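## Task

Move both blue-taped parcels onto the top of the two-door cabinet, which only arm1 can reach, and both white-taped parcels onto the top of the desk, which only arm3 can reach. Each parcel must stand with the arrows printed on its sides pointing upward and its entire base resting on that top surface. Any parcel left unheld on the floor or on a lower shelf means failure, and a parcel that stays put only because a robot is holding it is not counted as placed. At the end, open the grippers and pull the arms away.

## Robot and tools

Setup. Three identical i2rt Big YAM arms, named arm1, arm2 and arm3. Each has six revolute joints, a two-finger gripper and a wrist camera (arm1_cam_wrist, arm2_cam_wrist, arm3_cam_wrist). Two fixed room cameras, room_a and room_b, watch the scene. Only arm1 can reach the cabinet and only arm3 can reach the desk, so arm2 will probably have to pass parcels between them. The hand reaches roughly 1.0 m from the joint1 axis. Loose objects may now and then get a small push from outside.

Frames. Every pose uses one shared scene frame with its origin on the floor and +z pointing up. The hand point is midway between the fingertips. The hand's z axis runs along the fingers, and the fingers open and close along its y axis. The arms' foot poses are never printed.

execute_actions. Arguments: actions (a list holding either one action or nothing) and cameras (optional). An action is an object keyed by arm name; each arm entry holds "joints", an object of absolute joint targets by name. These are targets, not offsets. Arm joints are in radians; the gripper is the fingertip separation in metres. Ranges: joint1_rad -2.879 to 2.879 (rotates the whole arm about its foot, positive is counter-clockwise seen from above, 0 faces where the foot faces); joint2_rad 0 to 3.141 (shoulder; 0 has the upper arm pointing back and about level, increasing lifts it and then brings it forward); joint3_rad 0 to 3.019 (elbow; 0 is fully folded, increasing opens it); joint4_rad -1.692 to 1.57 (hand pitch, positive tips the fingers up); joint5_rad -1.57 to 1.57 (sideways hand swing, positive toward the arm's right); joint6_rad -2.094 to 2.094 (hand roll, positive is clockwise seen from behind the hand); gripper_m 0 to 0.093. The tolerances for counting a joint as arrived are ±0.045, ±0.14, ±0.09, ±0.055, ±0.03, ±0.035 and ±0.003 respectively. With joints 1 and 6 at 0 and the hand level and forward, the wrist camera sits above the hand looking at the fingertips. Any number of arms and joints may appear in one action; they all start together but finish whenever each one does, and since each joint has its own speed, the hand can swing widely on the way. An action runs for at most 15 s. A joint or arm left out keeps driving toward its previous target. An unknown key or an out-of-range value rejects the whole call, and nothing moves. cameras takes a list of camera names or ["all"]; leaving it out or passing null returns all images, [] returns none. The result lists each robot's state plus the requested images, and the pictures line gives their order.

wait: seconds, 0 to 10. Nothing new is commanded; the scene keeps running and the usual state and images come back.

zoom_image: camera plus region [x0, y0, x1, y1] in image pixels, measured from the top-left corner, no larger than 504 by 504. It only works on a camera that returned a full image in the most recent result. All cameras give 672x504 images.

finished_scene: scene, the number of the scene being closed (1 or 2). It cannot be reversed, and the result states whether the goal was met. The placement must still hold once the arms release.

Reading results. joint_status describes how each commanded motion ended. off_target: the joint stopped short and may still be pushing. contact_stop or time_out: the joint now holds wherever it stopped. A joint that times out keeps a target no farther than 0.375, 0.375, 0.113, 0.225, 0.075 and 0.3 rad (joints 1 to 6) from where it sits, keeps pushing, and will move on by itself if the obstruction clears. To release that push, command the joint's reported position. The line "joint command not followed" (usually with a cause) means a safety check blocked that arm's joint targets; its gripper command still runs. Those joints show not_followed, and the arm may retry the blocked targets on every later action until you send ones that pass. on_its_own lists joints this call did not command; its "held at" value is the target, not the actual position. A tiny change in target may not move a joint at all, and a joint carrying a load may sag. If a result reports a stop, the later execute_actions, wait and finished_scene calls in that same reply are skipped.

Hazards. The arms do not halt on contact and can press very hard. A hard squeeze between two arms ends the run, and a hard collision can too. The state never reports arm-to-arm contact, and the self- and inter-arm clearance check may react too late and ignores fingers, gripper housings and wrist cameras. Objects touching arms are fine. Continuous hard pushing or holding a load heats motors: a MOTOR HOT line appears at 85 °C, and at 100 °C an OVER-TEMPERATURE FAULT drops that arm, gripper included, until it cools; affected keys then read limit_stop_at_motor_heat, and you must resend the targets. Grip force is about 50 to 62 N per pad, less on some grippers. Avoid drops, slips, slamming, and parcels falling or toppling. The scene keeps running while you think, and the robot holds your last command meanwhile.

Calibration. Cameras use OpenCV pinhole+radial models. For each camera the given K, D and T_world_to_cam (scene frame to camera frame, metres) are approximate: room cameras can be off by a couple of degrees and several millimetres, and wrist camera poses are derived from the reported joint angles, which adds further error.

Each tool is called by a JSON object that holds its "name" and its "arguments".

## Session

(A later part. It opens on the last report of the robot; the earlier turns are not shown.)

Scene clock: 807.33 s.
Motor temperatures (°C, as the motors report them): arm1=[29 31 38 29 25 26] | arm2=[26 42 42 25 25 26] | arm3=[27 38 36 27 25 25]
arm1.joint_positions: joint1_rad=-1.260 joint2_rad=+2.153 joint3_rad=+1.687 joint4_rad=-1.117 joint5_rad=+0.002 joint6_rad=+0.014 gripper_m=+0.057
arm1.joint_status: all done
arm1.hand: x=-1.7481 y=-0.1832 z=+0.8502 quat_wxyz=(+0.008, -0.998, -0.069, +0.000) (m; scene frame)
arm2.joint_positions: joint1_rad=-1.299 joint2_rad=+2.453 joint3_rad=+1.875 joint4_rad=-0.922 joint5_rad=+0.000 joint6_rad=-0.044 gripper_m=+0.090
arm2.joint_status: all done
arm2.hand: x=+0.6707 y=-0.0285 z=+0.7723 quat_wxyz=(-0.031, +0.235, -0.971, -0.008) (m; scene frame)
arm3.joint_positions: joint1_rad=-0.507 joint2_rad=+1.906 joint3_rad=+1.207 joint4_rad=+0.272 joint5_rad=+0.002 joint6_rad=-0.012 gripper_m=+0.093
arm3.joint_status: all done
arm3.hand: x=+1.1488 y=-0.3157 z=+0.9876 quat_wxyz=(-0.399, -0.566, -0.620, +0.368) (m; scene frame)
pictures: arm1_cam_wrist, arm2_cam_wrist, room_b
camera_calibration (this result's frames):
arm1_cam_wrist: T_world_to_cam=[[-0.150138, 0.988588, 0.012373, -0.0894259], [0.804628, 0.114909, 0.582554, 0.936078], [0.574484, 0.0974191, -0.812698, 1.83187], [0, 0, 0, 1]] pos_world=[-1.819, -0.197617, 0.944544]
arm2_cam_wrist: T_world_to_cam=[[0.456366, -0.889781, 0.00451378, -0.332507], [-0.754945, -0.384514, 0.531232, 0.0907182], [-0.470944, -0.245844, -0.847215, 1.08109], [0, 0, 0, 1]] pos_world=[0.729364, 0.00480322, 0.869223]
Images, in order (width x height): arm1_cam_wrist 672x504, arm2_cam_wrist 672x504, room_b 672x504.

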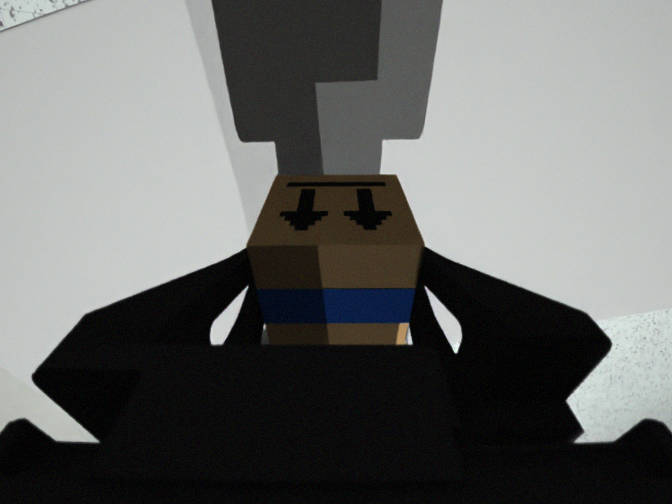

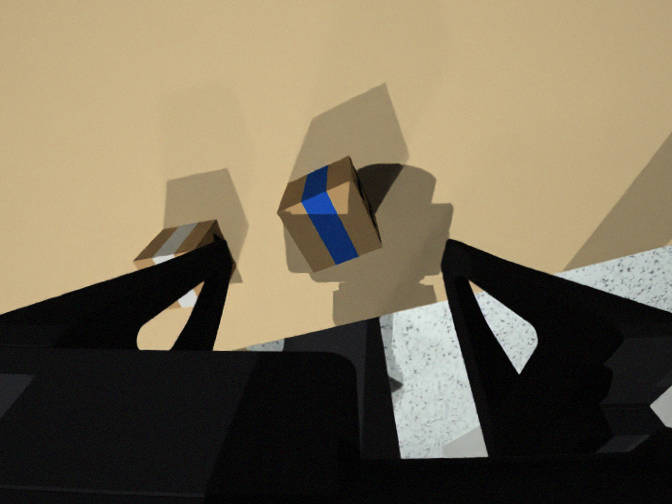

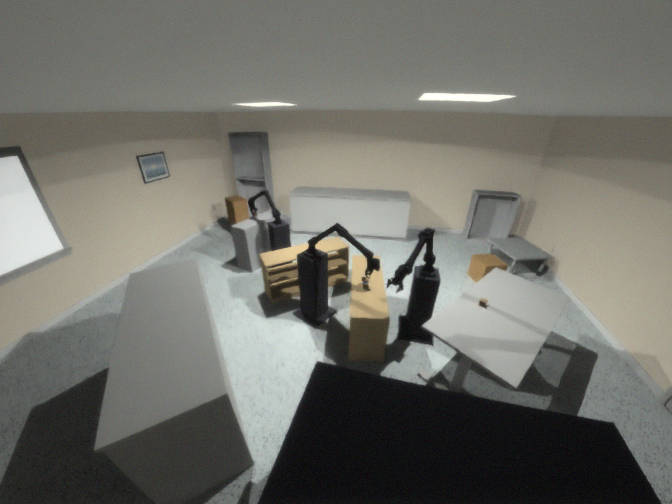

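{"name": "execute_actions", "arguments": {"actions": [{"arm2":{"joints":{"joint2_rad":2.485,"joint3_rad":1.79,"joint4_rad":-0.855,"joint6_rad":1.09}},"arm1":{"joints":{"joint2_rad":2.19,"joint4_rad":-1.07}}}], "cameras": ["arm1_cam_wrist","arm2_cam_wrist"]}}

Scene clock: 823.97 s.
Motor temperatures (°C, as the motors report them): arm1=[29 31 39 29 25 26] | arm2=[26 42 41 24 25 26] | arm3=[27 38 36 27 25 25]
arm1.joint_positions: joint1_rad=-1.260 joint2_rad=+2.195 joint3_rad=+1.687 joint4_rad=-1.086 joint5_rad=+0.002 joint6_rad=+0.014 gripper_m=+0.057
arm1.joint_status: all done
arm1.hand: x=-1.7497 y=-0.1831 z=+0.8245 quat_wxyz=(+0.008, -0.998, -0.069, -0.006) (m; scene frame)
arm2.joint_positions: joint1_rad=-1.299 joint2_rad=+2.484 joint3_rad=+1.787 joint4_rad=-0.863 joint5_rad=+0.000 joint6_rad=+1.073 gripper_m=+0.090
arm2.joint_status: all done
arm2.hand: x=+0.6376 y=-0.0436 z=+0.7253 quat_wxyz=(+0.000, -0.315, -0.949, -0.003) (m; scene frame)
arm3.joint_positions: joint1_rad=-0.507 joint2_rad=+1.906 joint3_rad=+1.207 joint4_rad=+0.272 joint5_rad=+0.002 joint6_rad=-0.012 gripper_m=+0.093
arm3.joint_status: not commanded
arm3.hand: x=+1.1488 y=-0.3157 z=+0.9876 quat_wxyz=(-0.399, -0.566, -0.620, +0.368) (m; scene frame)
pictures: arm1_cam_wrist, arm2_cam_wrist
camera_calibration (this result's frames):
arm1_cam_wrist: T_world_to_cam=[[-0.150132, 0.988588, 0.0123937, -0.0894438], [0.798226, 0.113807, 0.591509, 0.933519], [0.583348, 0.0986973, -0.806203, 1.82227], [0, 0, 0, 1]] pos_world=[-1.8216, -0.197671, 0.918041]
arm2_cam_wrist: T_world_to_cam=[[-0.599232, -0.800575, 0.000870718, 0.348991], [-0.648547, 0.486076, 0.585761, 0.0154446], [-0.469369, 0.350442, -0.810483, 1.02024], [0, 0, 0, 1]] pos_world=[0.698012, -0.0856489, 0.817536]
Images, in order (width x height): arm1_cam_wrist 672x504, arm2_cam_wrist 672x504.

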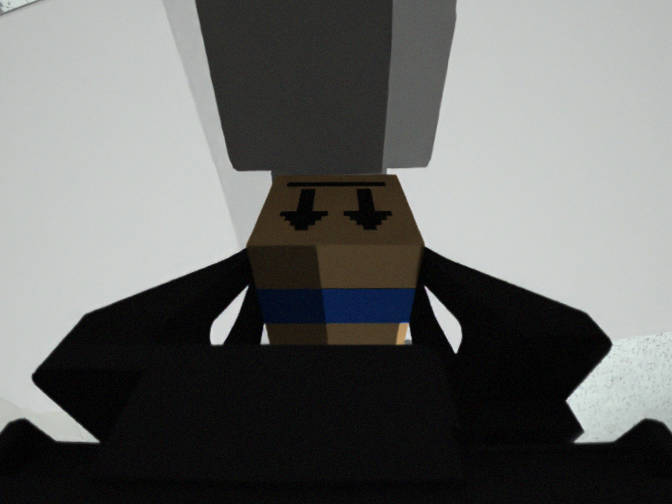

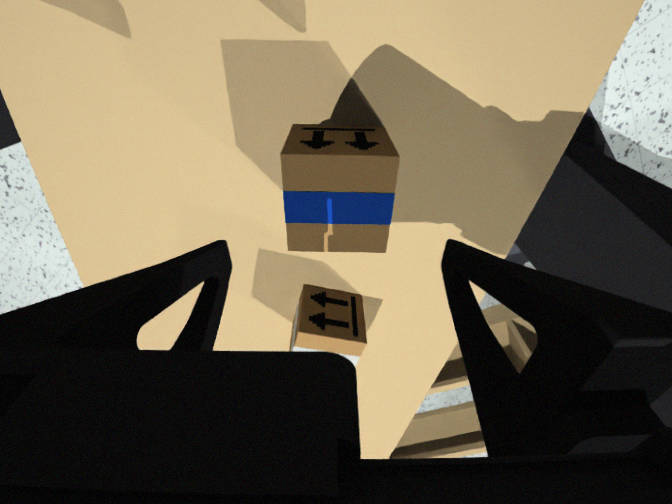

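{"name": "execute_actions", "arguments": {"actions": [{"arm2":{"joints":{"joint2_rad":2.62,"joint3_rad":1.87,"joint4_rad":-0.775}},"arm1":{"joints":{"joint2_rad":2.235,"joint4_rad":-1.04}}}], "cameras": ["arm1_cam_wrist","arm2_cam_wrist"]}}

Scene clock: 829.70 s.
Motor temperatures (°C, as the motors report them): arm1=[29 31 40 29 25 26] | arm2=[26 42 40 24 25 26] | arm3=[27 38 36 27 25 25]
arm1.joint_positions: joint1_rad=-1.259 joint2_rad=+2.239 joint3_rad=+1.689 joint4_rad=-1.054 joint5_rad=+0.002 joint6_rad=+0.013 gripper_m=+0.057
arm1.joint_status: all done
arm1.hand: x=-1.7506 y=-0.1832 z=+0.7981 quat_wxyz=(+0.008, -0.997, -0.070, -0.011) (m; scene frame)
arm2.joint_positions: joint1_rad=-1.299 joint2_rad=+2.629 joint3_rad=+1.842 joint4_rad=-0.780 joint5_rad=+0.003 joint6_rad=+1.074 gripper_m=+0.090
arm2.joint_status: all done
arm2.hand: x=+0.6347 y=-0.0449 z=+0.6490 quat_wxyz=(+0.002, -0.316, -0.949, +0.000) (m; scene frame)
arm3.joint_positions: joint1_rad=-0.507 joint2_rad=+1.906 joint3_rad=+1.207 joint4_rad=+0.272 joint5_rad=+0.002 joint6_rad=-0.012 gripper_m=+0.093
arm3.joint_status: not commanded
arm3.hand: x=+1.1488 y=-0.3157 z=+0.9876 quat_wxyz=(-0.399, -0.566, -0.620, +0.368) (m; scene frame)
pictures: arm1_cam_wrist, arm2_cam_wrist
camera_calibration (this result's frames):
arm1_cam_wrist: T_world_to_cam=[[-0.150872, 0.98848, 0.0120272, -0.090175], [0.791826, 0.113555, 0.600098, 0.931721], [0.591819, 0.100062, -0.799836, 1.8115], [0, 0, 0, 1]] pos_world=[-1.82344, -0.197927, 0.890862]
arm2_cam_wrist: T_world_to_cam=[[-0.599798, -0.800115, 0.00766557, 0.342224], [-0.645298, 0.489361, 0.586614, 0.0564322], [-0.47311, 0.346903, -0.80983, 0.959362], [0, 0, 0, 1]] pos_world=[0.695565, -0.0866035, 0.741193]
Images, in order (width x height): arm1_cam_wrist 672x504, arm2_cam_wrist 672x504.

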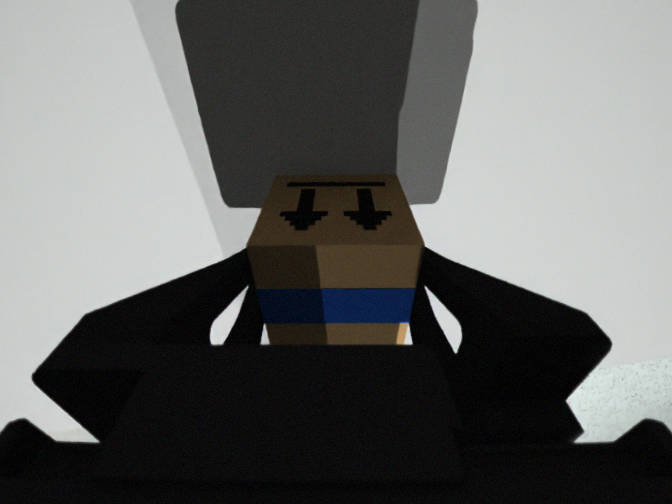

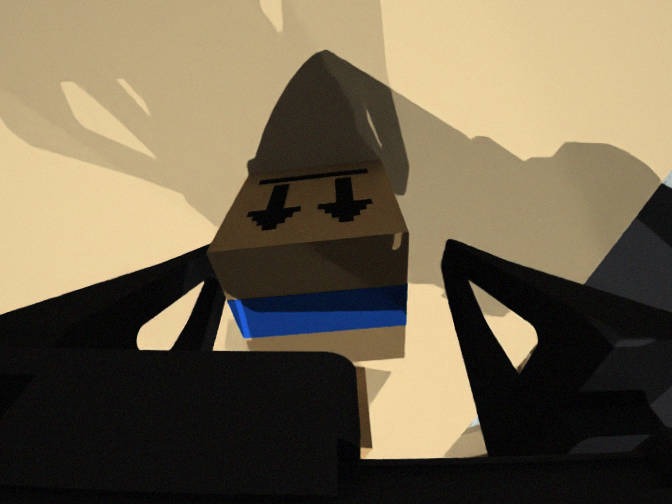

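{"name": "execute_actions", "arguments": {"actions": [{"arm2":{"joints":{"gripper_m":0.043}},"arm1":{"joints":{"joint2_rad":2.28,"joint4_rad":-1.0}}}], "cameras": ["arm1_cam_wrist","arm2_cam_wrist"]}}

Scene clock: 834.43 s.
Motor temperatures (°C, as the motors report them): arm1=[29 31 40 29 25 26] | arm2=[26 42 40 24 25 26] | arm3=[27 38 36 27 25 25]
arm1.joint_positions: joint1_rad=-1.259 joint2_rad=+2.241 joint3_rad=+1.689 joint4_rad=-1.037 joint5_rad=+0.000 joint6_rad=+0.009 gripper_m=+0.057
arm1.joint_status: all done
arm1.hand: x=-1.7542 y=-0.1841 z=+0.7969 quat_wxyz=(+0.007, -0.997, -0.072, -0.004) (m; scene frame)
arm2.joint_positions: joint1_rad=-1.299 joint2_rad=+2.629 joint3_rad=+1.842 joint4_rad=-0.780 joint5_rad=+0.002 joint6_rad=+1.076 gripper_m=+0.058
arm2.joint_status: gripper_m off_target (ended at +0.058, target +0.043)
arm2.hand: x=+0.6348 y=-0.0447 z=+0.6490 quat_wxyz=(+0.002, -0.316, -0.949, +0.000) (m; scene frame)
arm3.joint_positions: joint1_rad=-0.507 joint2_rad=+1.906 joint3_rad=+1.207 joint4_rad=+0.272 joint5_rad=+0.002 joint6_rad=-0.012 gripper_m=+0.093
arm3.joint_status: not commanded
arm3.hand: x=+1.1488 y=-0.3157 z=+0.9876 quat_wxyz=(-0.399, -0.566, -0.620, +0.368) (m; scene frame)
pictures: arm1_cam_wrist, arm2_cam_wrist
camera_calibration (this result's frames):
arm1_cam_wrist: T_world_to_cam=[[-0.155018, 0.98786, 0.0100607, -0.0956629], [0.799619, 0.119486, 0.5885, 0.959408], [0.580153, 0.099273, -0.808435, 1.79896], [0, 0, 0, 1]] pos_world=[-1.82567, -0.198723, 0.890697]
arm2_cam_wrist: T_world_to_cam=[[-0.601025, -0.799203, 0.00663691, 0.343939], [-0.644766, 0.489758, 0.586868, 0.0559258], [-0.472277, 0.348443, -0.809656, 0.958775], [0, 0, 0, 1]] pos_world=[0.695582, -0.0865918, 0.741174]
Images, in order (width x height): arm1_cam_wrist 672x504, arm2_cam_wrist 672x504.

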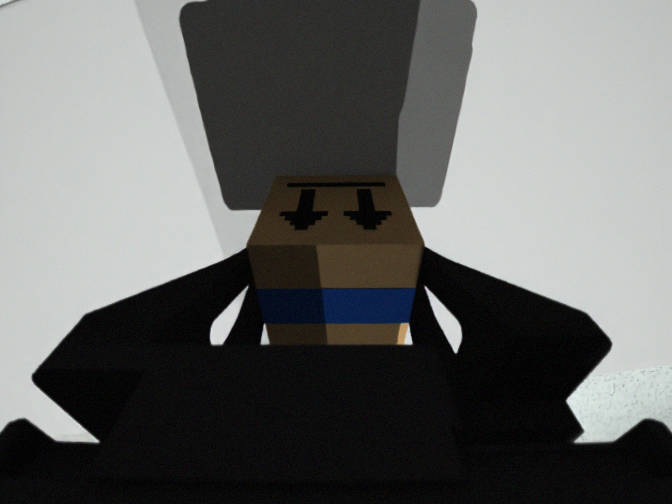

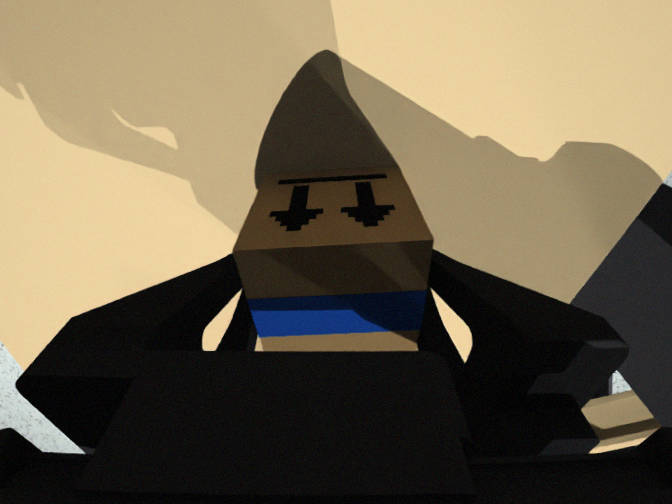

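{"name": "execute_actions", "arguments": {"actions": [{"arm2":{"joints":{"joint2_rad":2.40}},"arm1":{"joints":{"joint2_rad":2.241,"gripper_m":0.09}}}], "cameras": ["arm1_cam_wrist","arm2_cam_wrist"]}}

Scene clock: 838.70 s.
Motor temperatures (°C, as the motors report them): arm1=[29 31 40 29 25 26] | arm2=[26 43 40 24 25 26] | arm3=[27 38 35 27 25 25]
arm1.joint_positions: joint1_rad=-1.259 joint2_rad=+2.241 joint3_rad=+1.689 joint4_rad=-1.016 joint5_rad=+0.000 joint6_rad=+0.009 gripper_m=+0.090
arm1.joint_status: all done
arm1.hand: x=-1.7592 y=-0.1848 z=+0.7966 quat_wxyz=(+0.006, -0.997, -0.072, +0.006) (m; scene frame)
arm2.joint_positions: joint1_rad=-1.299 joint2_rad=+2.398 joint3_rad=+1.850 joint4_rad=-0.778 joint5_rad=+0.002 joint6_rad=+1.076 gripper_m=+0.058
arm2.joint_status: all done
arm2.hand: x=+0.7052 y=-0.0131 z=+0.8069 quat_wxyz=(-0.086, -0.314, -0.942, -0.082) (m; scene frame)
arm3.joint_positions: joint1_rad=-0.507 joint2_rad=+1.906 joint3_rad=+1.207 joint4_rad=+0.272 joint5_rad=+0.002 joint6_rad=-0.012 gripper_m=+0.093
arm3.joint_status: not commanded
arm3.hand: x=+1.1488 y=-0.3157 z=+0.9876 quat_wxyz=(-0.399, -0.566, -0.620, +0.368) (m; scene frame)
pictures: arm1_cam_wrist, arm2_cam_wrist
camera_calibration (this result's frames):
arm1_cam_wrist: T_world_to_cam=[[-0.155076, 0.987851, 0.0101165, -0.0958251], [0.811397, 0.121521, 0.571723, 0.998118], [0.563547, 0.0968691, -0.820384, 1.78163], [0, 0, 0, 1]] pos_world=[-1.82877, -0.199217, 0.891947]
arm2_cam_wrist: T_world_to_cam=[[-0.580467, -0.788612, -0.202852, 0.565188], [-0.760996, 0.436739, 0.479734, 0.160933], [-0.289731, 0.432839, -0.853643, 1.01668], [0, 0, 0, 1]] pos_world=[0.745105, -0.0646305, 0.905327]
Images, in order (width x height): arm1_cam_wrist 672x504, arm2_cam_wrist 672x504.

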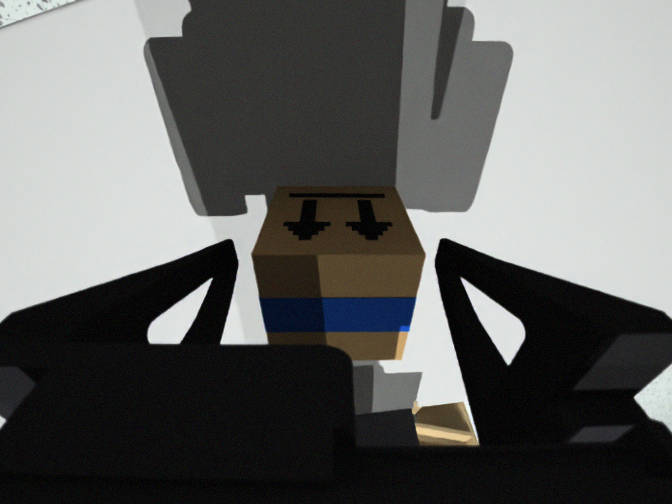

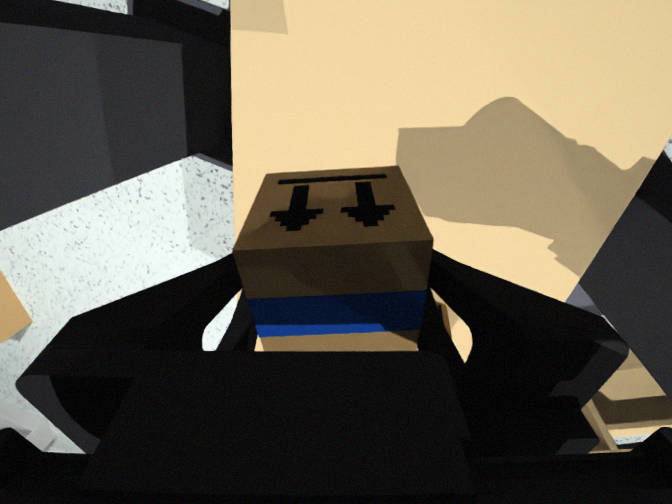

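{"name": "execute_actions", "arguments": {"actions": [{"arm2":{"joints":{"joint1_rad":1.18,"joint2_rad":2.36,"joint3_rad":1.74,"joint4_rad":-0.94,"joint6_rad":-0.06}},"arm1":{"joints":{"joint2_rad":1.9,"joint4_rad":-1.1}}}], "cameras": ["arm1_cam_wrist","arm2_cam_wrist","room_a"]}}

Scene clock: 846.57 s.
Motor temperatures (°C, as the motors report them): arm1=[29 31 40 29 25 26] | arm2=[26 43 40 24 25 26] | arm3=[27 38 35 27 25 25]
arm1.joint_positions: joint1_rad=-1.259 joint2_rad=+1.907 joint3_rad=+1.717 joint4_rad=-1.087 joint5_rad=+0.000 joint6_rad=+0.009 gripper_m=+0.090
arm1.joint_status: all done
arm1.hand: x=-1.7777 y=-0.1905 z=+1.0159 quat_wxyz=(-0.006, -0.986, -0.072, +0.151) (m; scene frame)
arm2.joint_positions: joint1_rad=+1.186 joint2_rad=+2.376 joint3_rad=+1.732 joint4_rad=-0.932 joint5_rad=-0.002 joint6_rad=-0.044 gripper_m=+0.058
arm2.joint_status: all done
arm2.hand: x=-0.5900 y=-0.1749 z=+0.7863 quat_wxyz=(+0.001, +0.996, -0.090, -0.002) (m; scene frame)
arm3.joint_positions: joint1_rad=-0.507 joint2_rad=+1.906 joint3_rad=+1.207 joint4_rad=+0.272 joint5_rad=+0.002 joint6_rad=-0.012 gripper_m=+0.093
arm3.joint_status: not commanded
arm3.hand: x=+1.1488 y=-0.3157 z=+0.9876 quat_wxyz=(-0.399, -0.566, -0.620, +0.368) (m; scene frame)
pictures: arm1_cam_wrist, arm2_cam_wrist, room_a
camera_calibration (this result's frames):
arm1_cam_wrist: T_world_to_cam=[[-0.15576, 0.987733, 0.0110221, -0.0974179], [0.93905, 0.144603, 0.31189, 1.38375], [0.306471, 0.0589304, -0.950054, 1.63999], [0, 0, 0, 1]] pos_world=[-1.81719, -0.200515, 1.12757]
arm2_cam_wrist: T_world_to_cam=[[0.180104, 0.983637, 0.00449921, 0.277231], [0.799666, -0.149079, 0.581645, -0.00601764], [0.572798, -0.101159, -0.813431, 1.07775], [0, 0, 0, 1]] pos_world=[-0.662453, -0.164567, 0.87893]
Images, in order (width x height): arm1_cam_wrist 672x504, arm2_cam_wrist 672x504, room_a 672x504.

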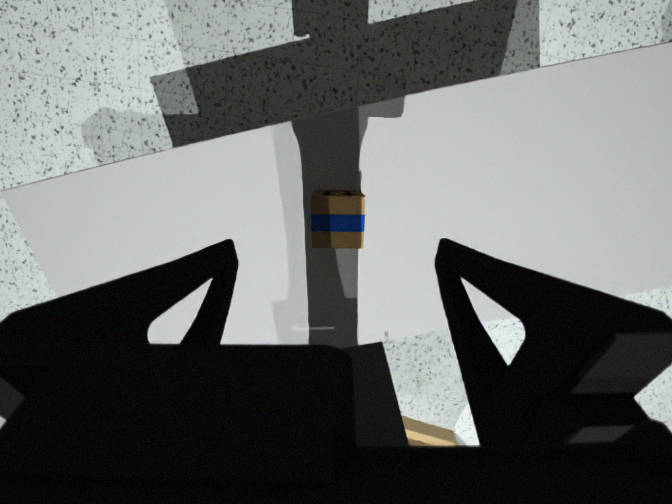

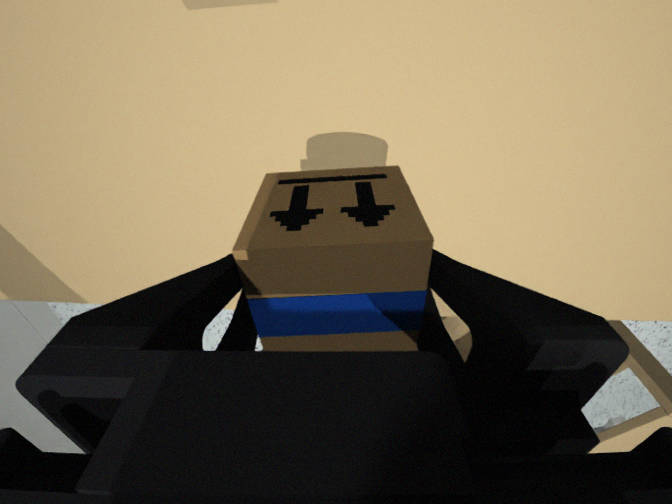

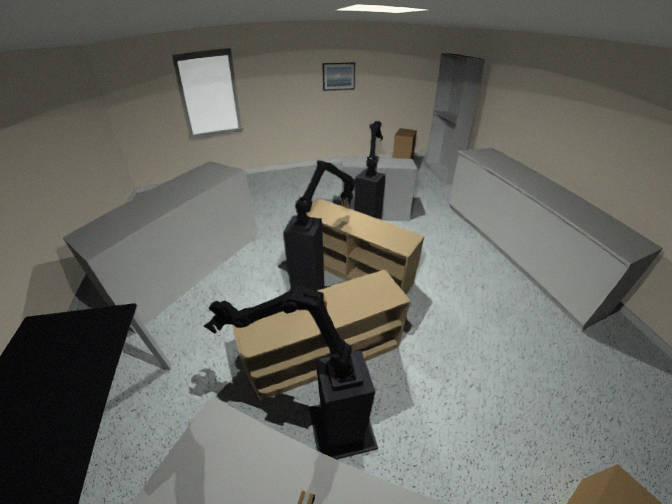

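{"name": "execute_actions", "arguments": {"actions": [{"arm2":{"joints":{"joint2_rad":2.555,"joint4_rad":-0.73}},"arm3":{"joints":{"joint1_rad":-1.585,"joint4_rad":-0.35}},"arm1":{"joints":{"joint1_rad":-0.2,"joint2_rad":1.6,"joint3_rad":1.2}}}], "cameras": ["arm3_cam_wrist","arm2_cam_wrist"]}}

Scene clock: 853.80 s.
Motor temperatures (°C, as the motors report them): arm1=[29 31 40 29 25 26] | arm2=[26 43 39 24 25 26] | arm3=[27 38 35 27 25 25]
arm1.joint_positions: joint1_rad=-0.198 joint2_rad=+1.609 joint3_rad=+1.185 joint4_rad=-1.087 joint5_rad=-0.002 joint6_rad=+0.009 gripper_m=+0.090
arm1.joint_status: all done
arm1.hand: x=-1.2919 y=-0.5275 z=+0.9525 quat_wxyz=(-0.010, -0.823, -0.567, +0.025) (m; scene frame)
arm2.joint_positions: joint1_rad=+1.186 joint2_rad=+2.582 joint3_rad=+1.721 joint4_rad=-0.738 joint5_rad=-0.002 joint6_rad=-0.046 gripper_m=+0.058
arm2.joint_status: all done
arm2.hand: x=-0.5661 y=-0.1802 z=+0.6556 quat_wxyz=(+0.002, +0.996, -0.089, +0.010) (m; scene frame)
arm3.joint_positions: joint1_rad=-1.590 joint2_rad=+1.906 joint3_rad=+1.207 joint4_rad=-0.333 joint5_rad=+0.002 joint6_rad=-0.012 gripper_m=+0.093
arm3.joint_status: all done
arm3.hand: x=+0.5600 y=+0.0682 z=+0.8728 quat_wxyz=(-0.075, -0.924, -0.276, +0.253) (m; scene frame)
pictures: arm2_cam_wrist, arm3_cam_wrist
camera_calibration (this result's frames):
arm2_cam_wrist: T_world_to_cam=[[0.17927, 0.983795, 0.00306975, 0.279197], [0.786199, -0.145138, 0.600689, 0.0307194], [0.5914, -0.105272, -0.799477, 0.957802], [0, 0, 0, 1]] pos_world=[-0.640647, -0.169384, 0.746431]
arm3_cam_wrist: T_world_to_cam=[[-0.536849, 0.84365, 0.00685597, 0.235769], [0.840719, 0.534268, 0.0880281, -0.585195], [0.0706021, 0.0530218, -0.996094, 0.954077], [0, 0, 0, 1]] pos_world=[0.551197, 0.0631578, 1.00025]
Images, in order (width x height): arm2_cam_wrist 672x504, arm3_cam_wrist 672x504.

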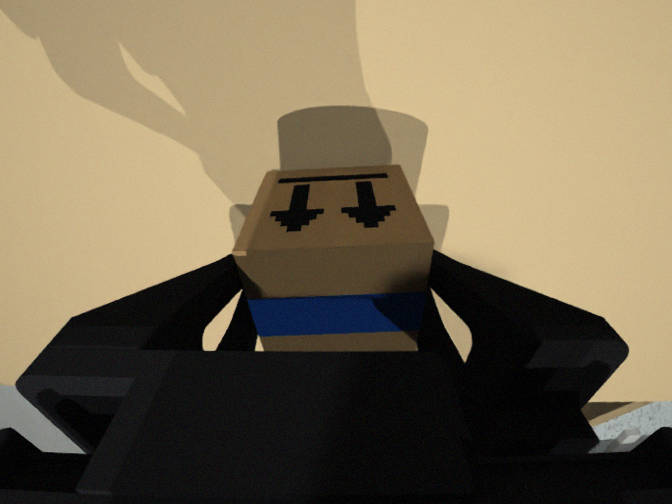

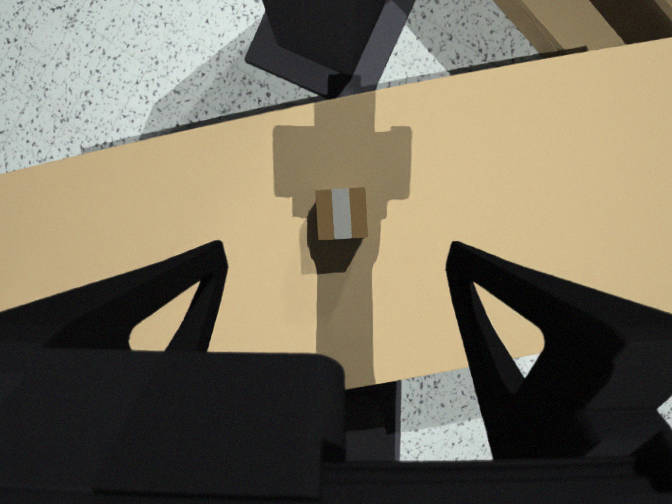

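{"name": "execute_actions", "arguments": {"actions": [{"arm2":{"joints":{"joint2_rad":2.61}},"arm3":{"joints":{"joint1_rad":-1.605,"joint2_rad":2.1,"joint4_rad":0.87}}}], "cameras": ["arm2_cam_wrist"]}}

Scene clock: 863.77 s.
Motor temperatures (°C, as the motors report them): arm1=[29 31 39 29 25 26] | arm2=[26 43 39 24 25 26] | arm3=[27 38 35 27 25 25]
arm1.joint_positions: joint1_rad=-0.198 joint2_rad=+1.609 joint3_rad=+1.185 joint4_rad=-1.087 joint5_rad=-0.002 joint6_rad=+0.009 gripper_m=+0.090
arm1.joint_status: not commanded
arm1.hand: x=-1.2919 y=-0.5275 z=+0.9525 quat_wxyz=(-0.010, -0.823, -0.567, +0.025) (m; scene frame)
arm2.joint_positions: joint1_rad=+1.186 joint2_rad=+2.594 joint3_rad=+1.721 joint4_rad=-0.735 joint5_rad=-0.001 joint6_rad=-0.046 gripper_m=+0.058
arm2.joint_status: all done
arm2.hand: x=-0.5625 y=-0.1808 z=+0.6487 quat_wxyz=(+0.002, +0.996, -0.089, +0.014) (m; scene frame)
arm3.joint_positions: joint1_rad=-1.594 joint2_rad=+2.114 joint3_rad=+1.193 joint4_rad=+0.842 joint5_rad=+0.002 joint6_rad=-0.012 gripper_m=+0.093
arm3.joint_status: all done
arm3.hand: x=+0.4543 y=+0.0039 z=+0.9600 quat_wxyz=(-0.188, -0.706, -0.207, +0.651) (m; scene frame)
pictures: arm2_cam_wrist
camera_calibration (this result's frames):
arm2_cam_wrist: T_world_to_cam=[[0.178839, 0.983871, 0.00384599, 0.278451], [0.781389, -0.144407, 0.607106, 0.0252154], [0.597869, -0.105569, -0.794612, 0.95054], [0, 0, 0, 1]] pos_world=[-0.637799, -0.16997, 0.738931]
Images, in order (width x height): arm2_cam_wrist 672x504.

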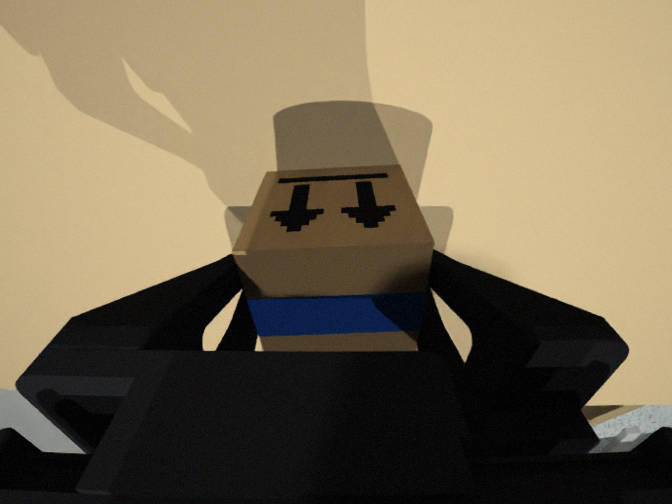

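{"name": "execute_actions", "arguments": {"actions": [{"arm2":{"joints":{"gripper_m":0.09,"joint2_rad":2.594}},"arm3":{"joints":{"joint2_rad":2.46}}}], "cameras": ["arm2_cam_wrist","arm3_cam_wrist"]}}

Scene clock: 867.77 s.
Motor temperatures (°C, as the motors report them): arm1=[29 31 39 29 25 26] | arm2=[26 43 39 24 25 26] | arm3=[27 39 35 27 25 25]
arm1.joint_positions: joint1_rad=-0.198 joint2_rad=+1.609 joint3_rad=+1.185 joint4_rad=-1.087 joint5_rad=-0.002 joint6_rad=+0.009 gripper_m=+0.090
arm1.joint_status: not commanded
arm1.hand: x=-1.2919 y=-0.5275 z=+0.9525 quat_wxyz=(-0.010, -0.823, -0.567, +0.025) (m; scene frame)
arm2.joint_positions: joint1_rad=+1.186 joint2_rad=+2.594 joint3_rad=+1.721 joint4_rad=-0.735 joint5_rad=-0.001 joint6_rad=-0.046 gripper_m=+0.090
arm2.joint_status: all done
arm2.hand: x=-0.5625 y=-0.1808 z=+0.6487 quat_wxyz=(+0.002, +0.996, -0.089, +0.014) (m; scene frame)
arm3.joint_positions: joint1_rad=-1.594 joint2_rad=+2.471 joint3_rad=+1.190 joint4_rad=+0.858 joint5_rad=+0.002 joint6_rad=-0.012 gripper_m=+0.093
arm3.joint_status: all done
arm3.hand: x=+0.5048 y=+0.0341 z=+0.7095 quat_wxyz=(-0.151, -0.806, -0.238, +0.520) (m; scene frame)
pictures: arm2_cam_wrist, arm3_cam_wrist
camera_calibration (this result's frames):
arm2_cam_wrist: T_world_to_cam=[[0.178839, 0.983871, 0.00384599, 0.278451], [0.781389, -0.144407, 0.607106, 0.0252154], [0.597869, -0.105569, -0.794612, 0.95054], [0, 0, 0, 1]] pos_world=[-0.637799, -0.16997, 0.738931]
arm3_cam_wrist: T_world_to_cam=[[-0.528056, 0.849209, 0.00108138, 0.235503], [0.735764, 0.458149, -0.498749, -0.0343729], [-0.424037, -0.262572, -0.866746, 0.965789], [0, 0, 0, 1]] pos_world=[0.55918, 0.0693457, 0.819696]
Images, in order (width x height): arm2_cam_wrist 672x504, arm3_cam_wrist 672x504.

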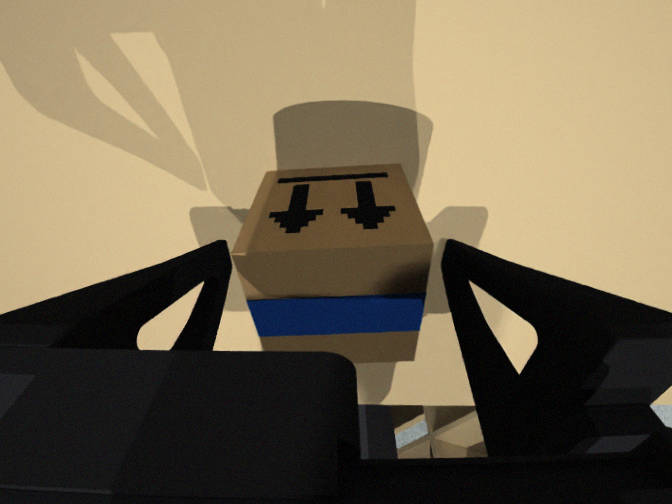

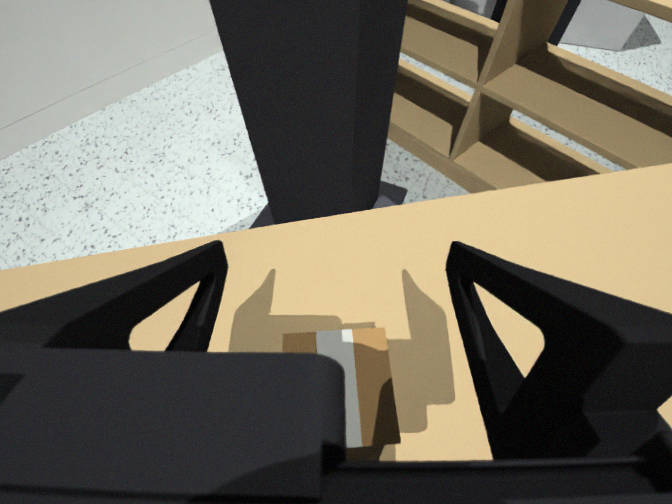

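{"name": "execute_actions", "arguments": {"actions": [{"arm2":{"joints":{"joint2_rad":2.2}},"arm3":{"joints":{"joint2_rad":2.59,"joint3_rad":1.215,"joint4_rad":0.9}}}], "cameras": ["arm3_cam_wrist"]}}

Scene clock: 877.20 s.
Motor temperatures (°C, as the motors report them): arm1=[29 30 39 29 25 26] | arm2=[26 43 39 24 25 26] | arm3=[27 39 34 27 25 25]
arm1.joint_positions: joint1_rad=-0.198 joint2_rad=+1.609 joint3_rad=+1.185 joint4_rad=-1.087 joint5_rad=-0.002 joint6_rad=+0.009 gripper_m=+0.090
arm1.joint_status: not commanded
arm1.hand: x=-1.2919 y=-0.5275 z=+0.9525 quat_wxyz=(-0.010, -0.823, -0.567, +0.025) (m; scene frame)
arm2.joint_positions: joint1_rad=+1.186 joint2_rad=+2.203 joint3_rad=+1.734 joint4_rad=-0.730 joint5_rad=-0.001 joint6_rad=-0.046 gripper_m=+0.090
arm2.joint_status: all done
arm2.hand: x=-0.6711 y=-0.1560 z=+0.9124 quat_wxyz=(-0.025, +0.978, -0.087, -0.187) (m; scene frame)
arm3.joint_positions: joint1_rad=-1.594 joint2_rad=+2.599 joint3_rad=+1.199 joint4_rad=+0.880 joint5_rad=+0.002 joint6_rad=-0.012 gripper_m=+0.093
arm3.joint_status: all done
arm3.hand: x=+0.5346 y=+0.0525 z=+0.6333 quat_wxyz=(-0.140, -0.831, -0.246, +0.480) (m; scene frame)
pictures: arm3_cam_wrist
camera_calibration (this result's frames):
arm3_cam_wrist: T_world_to_cam=[[-0.52878, 0.848756, 0.00227327, 0.235338], [0.772795, 0.48256, -0.412218, -0.178579], [-0.350969, -0.216216, -0.911082, 0.903758], [0, 0, 0, 1]] pos_world=[0.579638, 0.081837, 0.74925]
Images, in order (width x height): arm3_cam_wrist 672x504.

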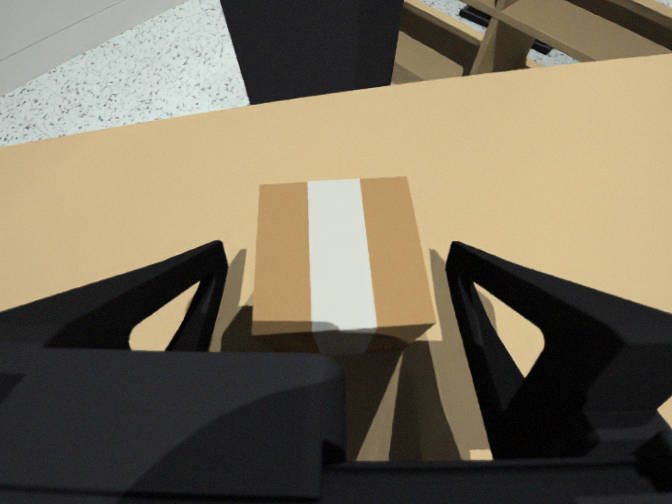

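{"name": "execute_actions", "arguments": {"actions": [{"arm2":{"joints":{"joint1_rad":-0.2,"joint2_rad":1.7,"joint3_rad":1.2}},"arm3":{"joints":{"gripper_m":0.042}}}], "cameras": ["arm3_cam_wrist","room_a"]}}

Scene clock: 885.37 s.
Motor temperatures (°C, as the motors report them): arm1=[29 30 39 29 25 26] | arm2=[26 42 39 24 25 26] | arm3=[27 39 34 27 25 25]
arm1.joint_positions: joint1_rad=-0.198 joint2_rad=+1.609 joint3_rad=+1.185 joint4_rad=-1.087 joint5_rad=-0.002 joint6_rad=+0.009 gripper_m=+0.090
arm1.joint_status: not commanded
arm1.hand: x=-1.2919 y=-0.5275 z=+0.9525 quat_wxyz=(-0.010, -0.823, -0.567, +0.025) (m; scene frame)
arm2.joint_positions: joint1_rad=-0.205 joint2_rad=+1.695 joint3_rad=+1.201 joint4_rad=-0.729 joint5_rad=+0.001 joint6_rad=-0.046 gripper_m=+0.090
arm2.joint_status: all done
arm2.hand: x=+0.0673 y=+0.2364 z=+0.9984 quat_wxyz=(-0.126, +0.696, -0.696, -0.119) (m; scene frame)
arm3.joint_positions: joint1_rad=-1.594 joint2_rad=+2.599 joint3_rad=+1.199 joint4_rad=+0.880 joint5_rad=+0.002 joint6_rad=-0.012 gripper_m=+0.053
arm3.joint_status: gripper_m off_target (ended at +0.053, target +0.042)
arm3.hand: x=+0.5346 y=+0.0524 z=+0.6333 quat_wxyz=(-0.140, -0.830, -0.246, +0.480) (m; scene frame)
pictures: arm3_cam_wrist, room_a
camera_calibration (this result's frames):
arm3_cam_wrist: T_world_to_cam=[[-0.52906, 0.848582, 0.00208244, 0.235683], [0.772677, 0.482748, -0.412218, -0.178526], [-0.350806, -0.216479, -0.911083, 0.903686], [0, 0, 0, 1]] pos_world=[0.579652, 0.0818153, 0.74925]
Images, in order (width x height): arm3_cam_wrist 672x504, room_a 672x504.

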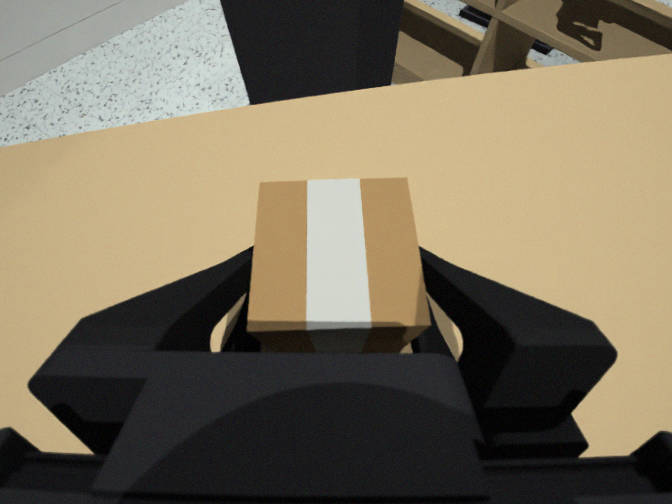

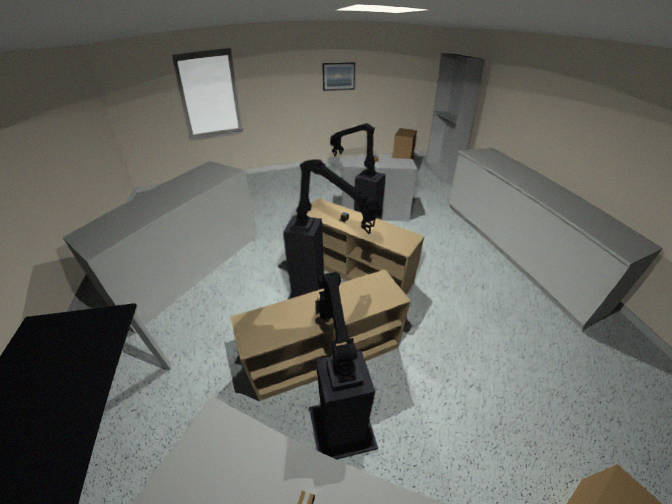

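{"name": "execute_actions", "arguments": {"actions": [{"arm1":{"joints":{"joint1_rad":1.566,"joint2_rad":1.9,"joint3_rad":1.43,"joint4_rad":-0.9,"gripper_m":0.093}},"arm3":{"joints":{"joint2_rad":2.15}}}], "cameras": ["arm3_cam_wrist","arm1_cam_wrist"]}}

Scene clock: 892.83 s.
Motor temperatures (°C, as the motors report them): arm1=[29 30 39 29 25 26] | arm2=[26 42 39 24 25 26] | arm3=[27 39 33 27 25 25]
arm1.joint_positions: joint1_rad=+1.575 joint2_rad=+1.926 joint3_rad=+1.408 joint4_rad=-0.904 joint5_rad=-0.002 joint6_rad=+0.009 gripper_m=+0.093
arm1.joint_status: all done
arm1.hand: x=-0.5510 y=-0.1792 z=+0.8741 quat_wxyz=(-0.068, -0.081, -0.994, -0.001) (m; scene frame)
arm2.joint_positions: joint1_rad=-0.205 joint2_rad=+1.695 joint3_rad=+1.201 joint4_rad=-0.729 joint5_rad=+0.001 joint6_rad=-0.046 gripper_m=+0.090
arm2.joint_status: not commanded
arm2.hand: x=+0.0673 y=+0.2364 z=+0.9984 quat_wxyz=(-0.126, +0.696, -0.696, -0.119) (m; scene frame)
arm3.joint_positions: joint1_rad=-1.594 joint2_rad=+2.151 joint3_rad=+1.199 joint4_rad=+0.891 joint5_rad=+0.002 joint6_rad=-0.012 gripper_m=+0.053
arm3.joint_status: all done
arm3.hand: x=+0.4534 y=+0.0031 z=+0.9476 quat_wxyz=(-0.190, -0.700, -0.206, +0.657) (m; scene frame)
pictures: arm1_cam_wrist, arm3_cam_wrist
camera_calibration (this result's frames):
arm1_cam_wrist: T_world_to_cam=[[-0.150015, -0.988593, -0.0133928, -0.245655], [-0.876243, 0.126668, 0.464924, -0.862754], [-0.457924, 0.0814809, -0.885249, 0.65487], [0, 0, 0, 1]] pos_world=[-0.492953, -0.186929, 0.977549]
arm3_cam_wrist: T_world_to_cam=[[-0.526617, 0.850094, -0.00395429, 0.238501], [0.54079, 0.331413, -0.773119, 0.485213], [-0.655913, -0.409276, -0.634249, 1.02743], [0, 0, 0, 1]] pos_world=[0.537108, 0.0569498, 1.02772]
Images, in order (width x height): arm1_cam_wrist 672x504, arm3_cam_wrist 672x504.

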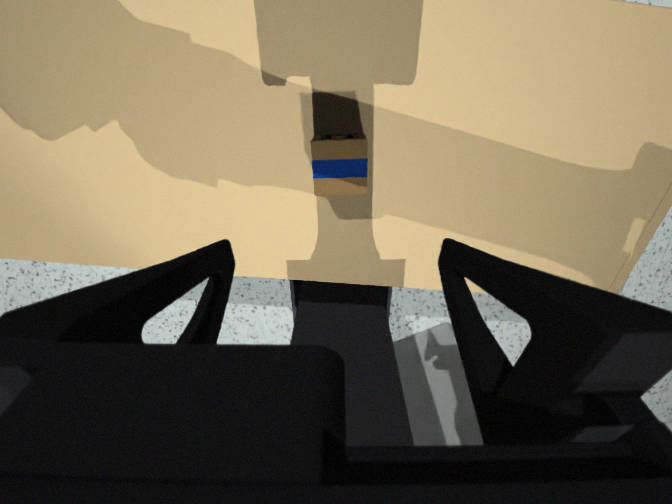

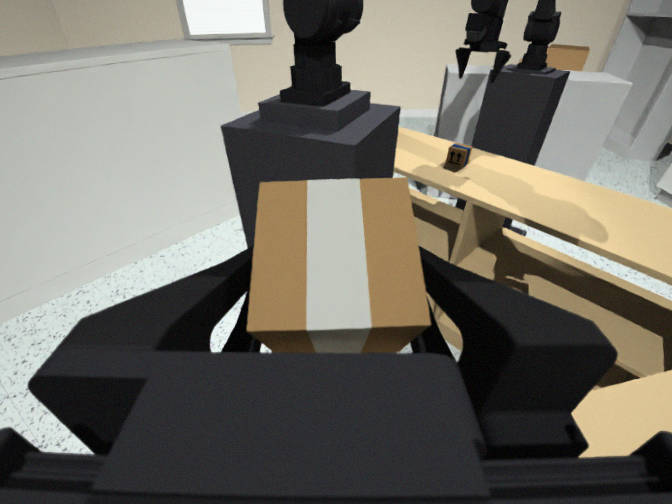

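{"name": "execute_actions", "arguments": {"actions": [{"arm1":{"joints":{"joint2_rad":2.21,"joint3_rad":1.49,"joint4_rad":-0.82}},"arm3":{"joints":{"joint1_rad":1.576,"joint2_rad":1.9,"joint3_rad":1.3,"joint4_rad":-0.95,"joint5_rad":0.52,"joint6_rad":-1.571}}}], "cameras": ["arm3_cam_wrist","arm1_cam_wrist","room_a"]}}

Scene clock: 913.93 s.
Motor temperatures (°C, as the motors report them): arm1=[29 31 39 29 25 26] | arm2=[26 41 39 24 25 26] | arm3=[27 39 35 27 25 25]
arm1.joint_positions: joint1_rad=+1.575 joint2_rad=+2.228 joint3_rad=+1.463 joint4_rad=-0.828 joint5_rad=-0.002 joint6_rad=+0.009 gripper_m=+0.093
arm1.joint_status: all done
arm1.hand: x=-0.5612 y=-0.1762 z=+0.7226 quat_wxyz=(+0.017, -0.081, -0.997, -0.007) (m; scene frame)
arm2.joint_positions: joint1_rad=-0.205 joint2_rad=+1.695 joint3_rad=+1.201 joint4_rad=-0.729 joint5_rad=+0.001 joint6_rad=-0.046 gripper_m=+0.090
arm2.joint_status: not commanded
arm2.hand: x=+0.0673 y=+0.2364 z=+0.9984 quat_wxyz=(-0.126, +0.696, -0.696, -0.119) (m; scene frame)
arm3.joint_positions: joint1_rad=+1.583 joint2_rad=+1.915 joint3_rad=+1.297 joint4_rad=-0.935 joint5_rad=+0.517 joint6_rad=-1.556 gripper_m=+0.053
arm3.joint_status: all done
arm3.hand: x=+1.5727 y=+0.6385 z=+0.8886 quat_wxyz=(+0.109, +0.851, -0.458, +0.235) (m; scene frame)
pictures: arm1_cam_wrist, arm3_cam_wrist, room_a
camera_calibration (this result's frames):
arm1_cam_wrist: T_world_to_cam=[[-0.150733, -0.988477, -0.0138952, -0.24624], [-0.784872, 0.111116, 0.609615, -0.857709], [-0.601046, 0.102795, -0.792576, 0.372318], [0, 0, 0, 1]] pos_world=[-0.486528, -0.18637, 0.814541]
arm3_cam_wrist: T_world_to_cam=[[0.830279, 0.555517, 0.045135, -1.70197], [0.195305, -0.365836, 0.909956, -0.88338], [0.522008, -0.746703, -0.412241, 0.14993], [0, 0, 0, 1]] pos_world=[1.50737, 0.734251, 0.942462]
Images, in order (width x height): arm1_cam_wrist 672x504, arm3_cam_wrist 672x504, room_a 672x504.

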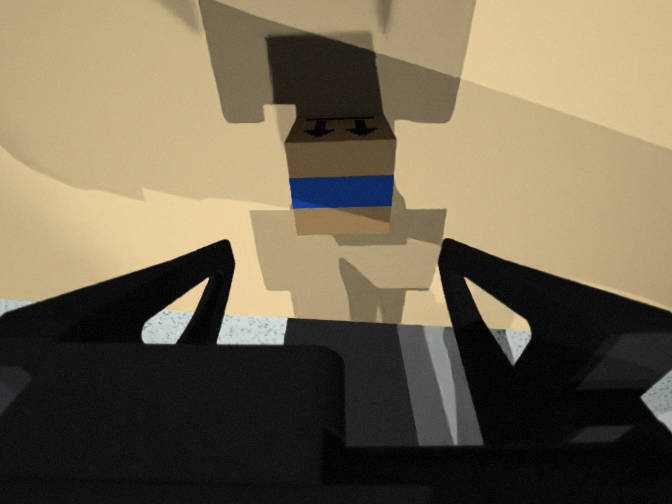

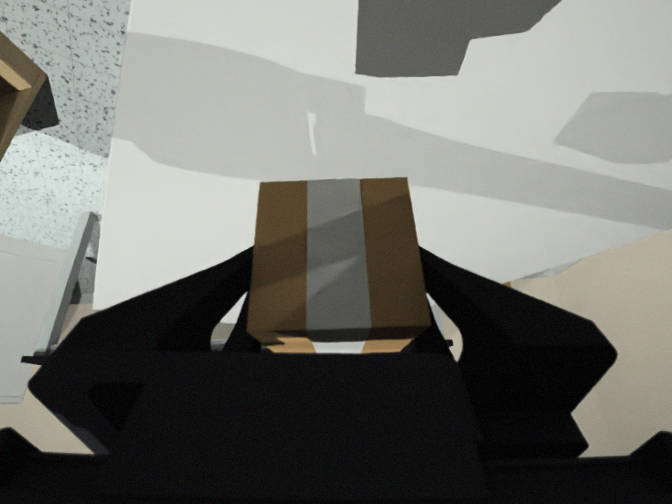

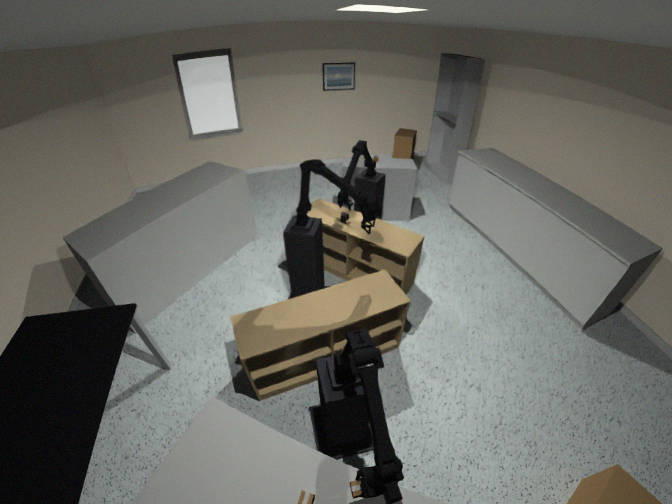

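{"name": "execute_actions", "arguments": {"actions": [{"arm1":{"joints":{"joint2_rad":2.37,"joint3_rad":1.52,"joint4_rad":-0.68}},"arm3":{"joints":{"joint2_rad":2.15,"joint3_rad":1.265,"joint4_rad":-0.675,"joint6_rad":-1.6}}}], "cameras": ["arm3_cam_wrist","arm1_cam_wrist"]}}

Scene clock: 921.87 s.
Motor temperatures (°C, as the motors report them): arm1=[29 32 39 29 25 26] | arm2=[26 41 39 24 25 26] | arm3=[27 39 35 27 25 25]
arm1.joint_positions: joint1_rad=+1.575 joint2_rad=+2.391 joint3_rad=+1.503 joint4_rad=-0.695 joint5_rad=-0.002 joint6_rad=+0.009 gripper_m=+0.093
arm1.joint_status: all done
arm1.hand: x=-0.5560 y=-0.1762 z=+0.6414 quat_wxyz=(+0.012, -0.081, -0.997, -0.006) (m; scene frame)
arm2.joint_positions: joint1_rad=-0.205 joint2_rad=+1.695 joint3_rad=+1.201 joint4_rad=-0.729 joint5_rad=+0.001 joint6_rad=-0.046 gripper_m=+0.090
arm2.joint_status: not commanded
arm2.hand: x=+0.0673 y=+0.2364 z=+0.9984 quat_wxyz=(-0.126, +0.696, -0.696, -0.119) (m; scene frame)
arm3.joint_positions: joint1_rad=+1.583 joint2_rad=+2.172 joint3_rad=+1.258 joint4_rad=-0.691 joint5_rad=+0.517 joint6_rad=-1.585 gripper_m=+0.053
arm3.joint_status: all done
arm3.hand: x=+1.5644 y=+0.6313 z=+0.7476 quat_wxyz=(+0.135, +0.860, -0.439, +0.222) (m; scene frame)
pictures: arm1_cam_wrist, arm3_cam_wrist
camera_calibration (this result's frames):
arm1_cam_wrist: T_world_to_cam=[[-0.150686, -0.988484, -0.0138677, -0.246609], [-0.79125, 0.112186, 0.601114, -0.80203], [-0.592636, 0.101552, -0.799043, 0.319653], [0, 0, 0, 1]] pos_world=[-0.482328, -0.186254, 0.734108]
arm3_cam_wrist: T_world_to_cam=[[0.816715, 0.5766, -0.0225647, -1.62618], [0.254383, -0.324666, 0.910978, -0.875217], [0.517944, -0.74975, -0.411836, 0.0988007], [0, 0, 0, 1]] pos_world=[1.49959, 0.727578, 0.801299]
Images, in order (width x height): arm1_cam_wrist 672x504, arm3_cam_wrist 672x504.

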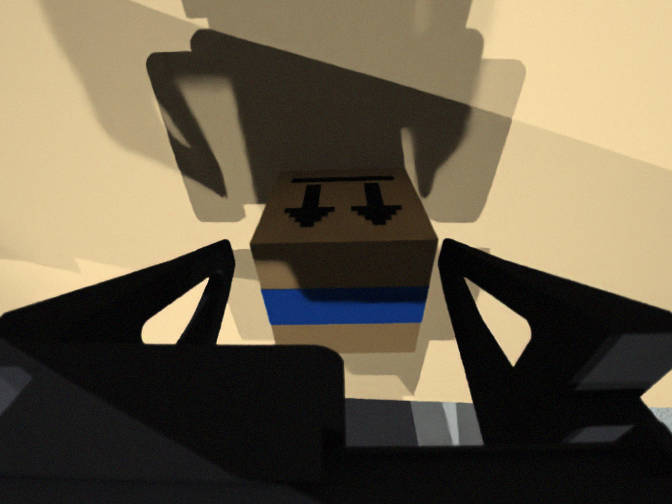

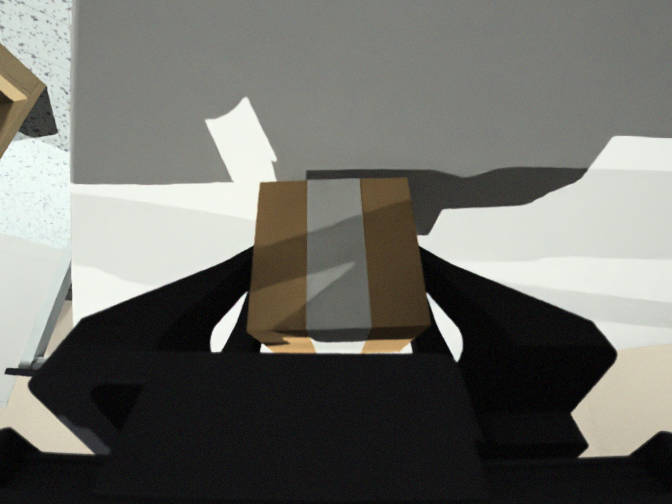

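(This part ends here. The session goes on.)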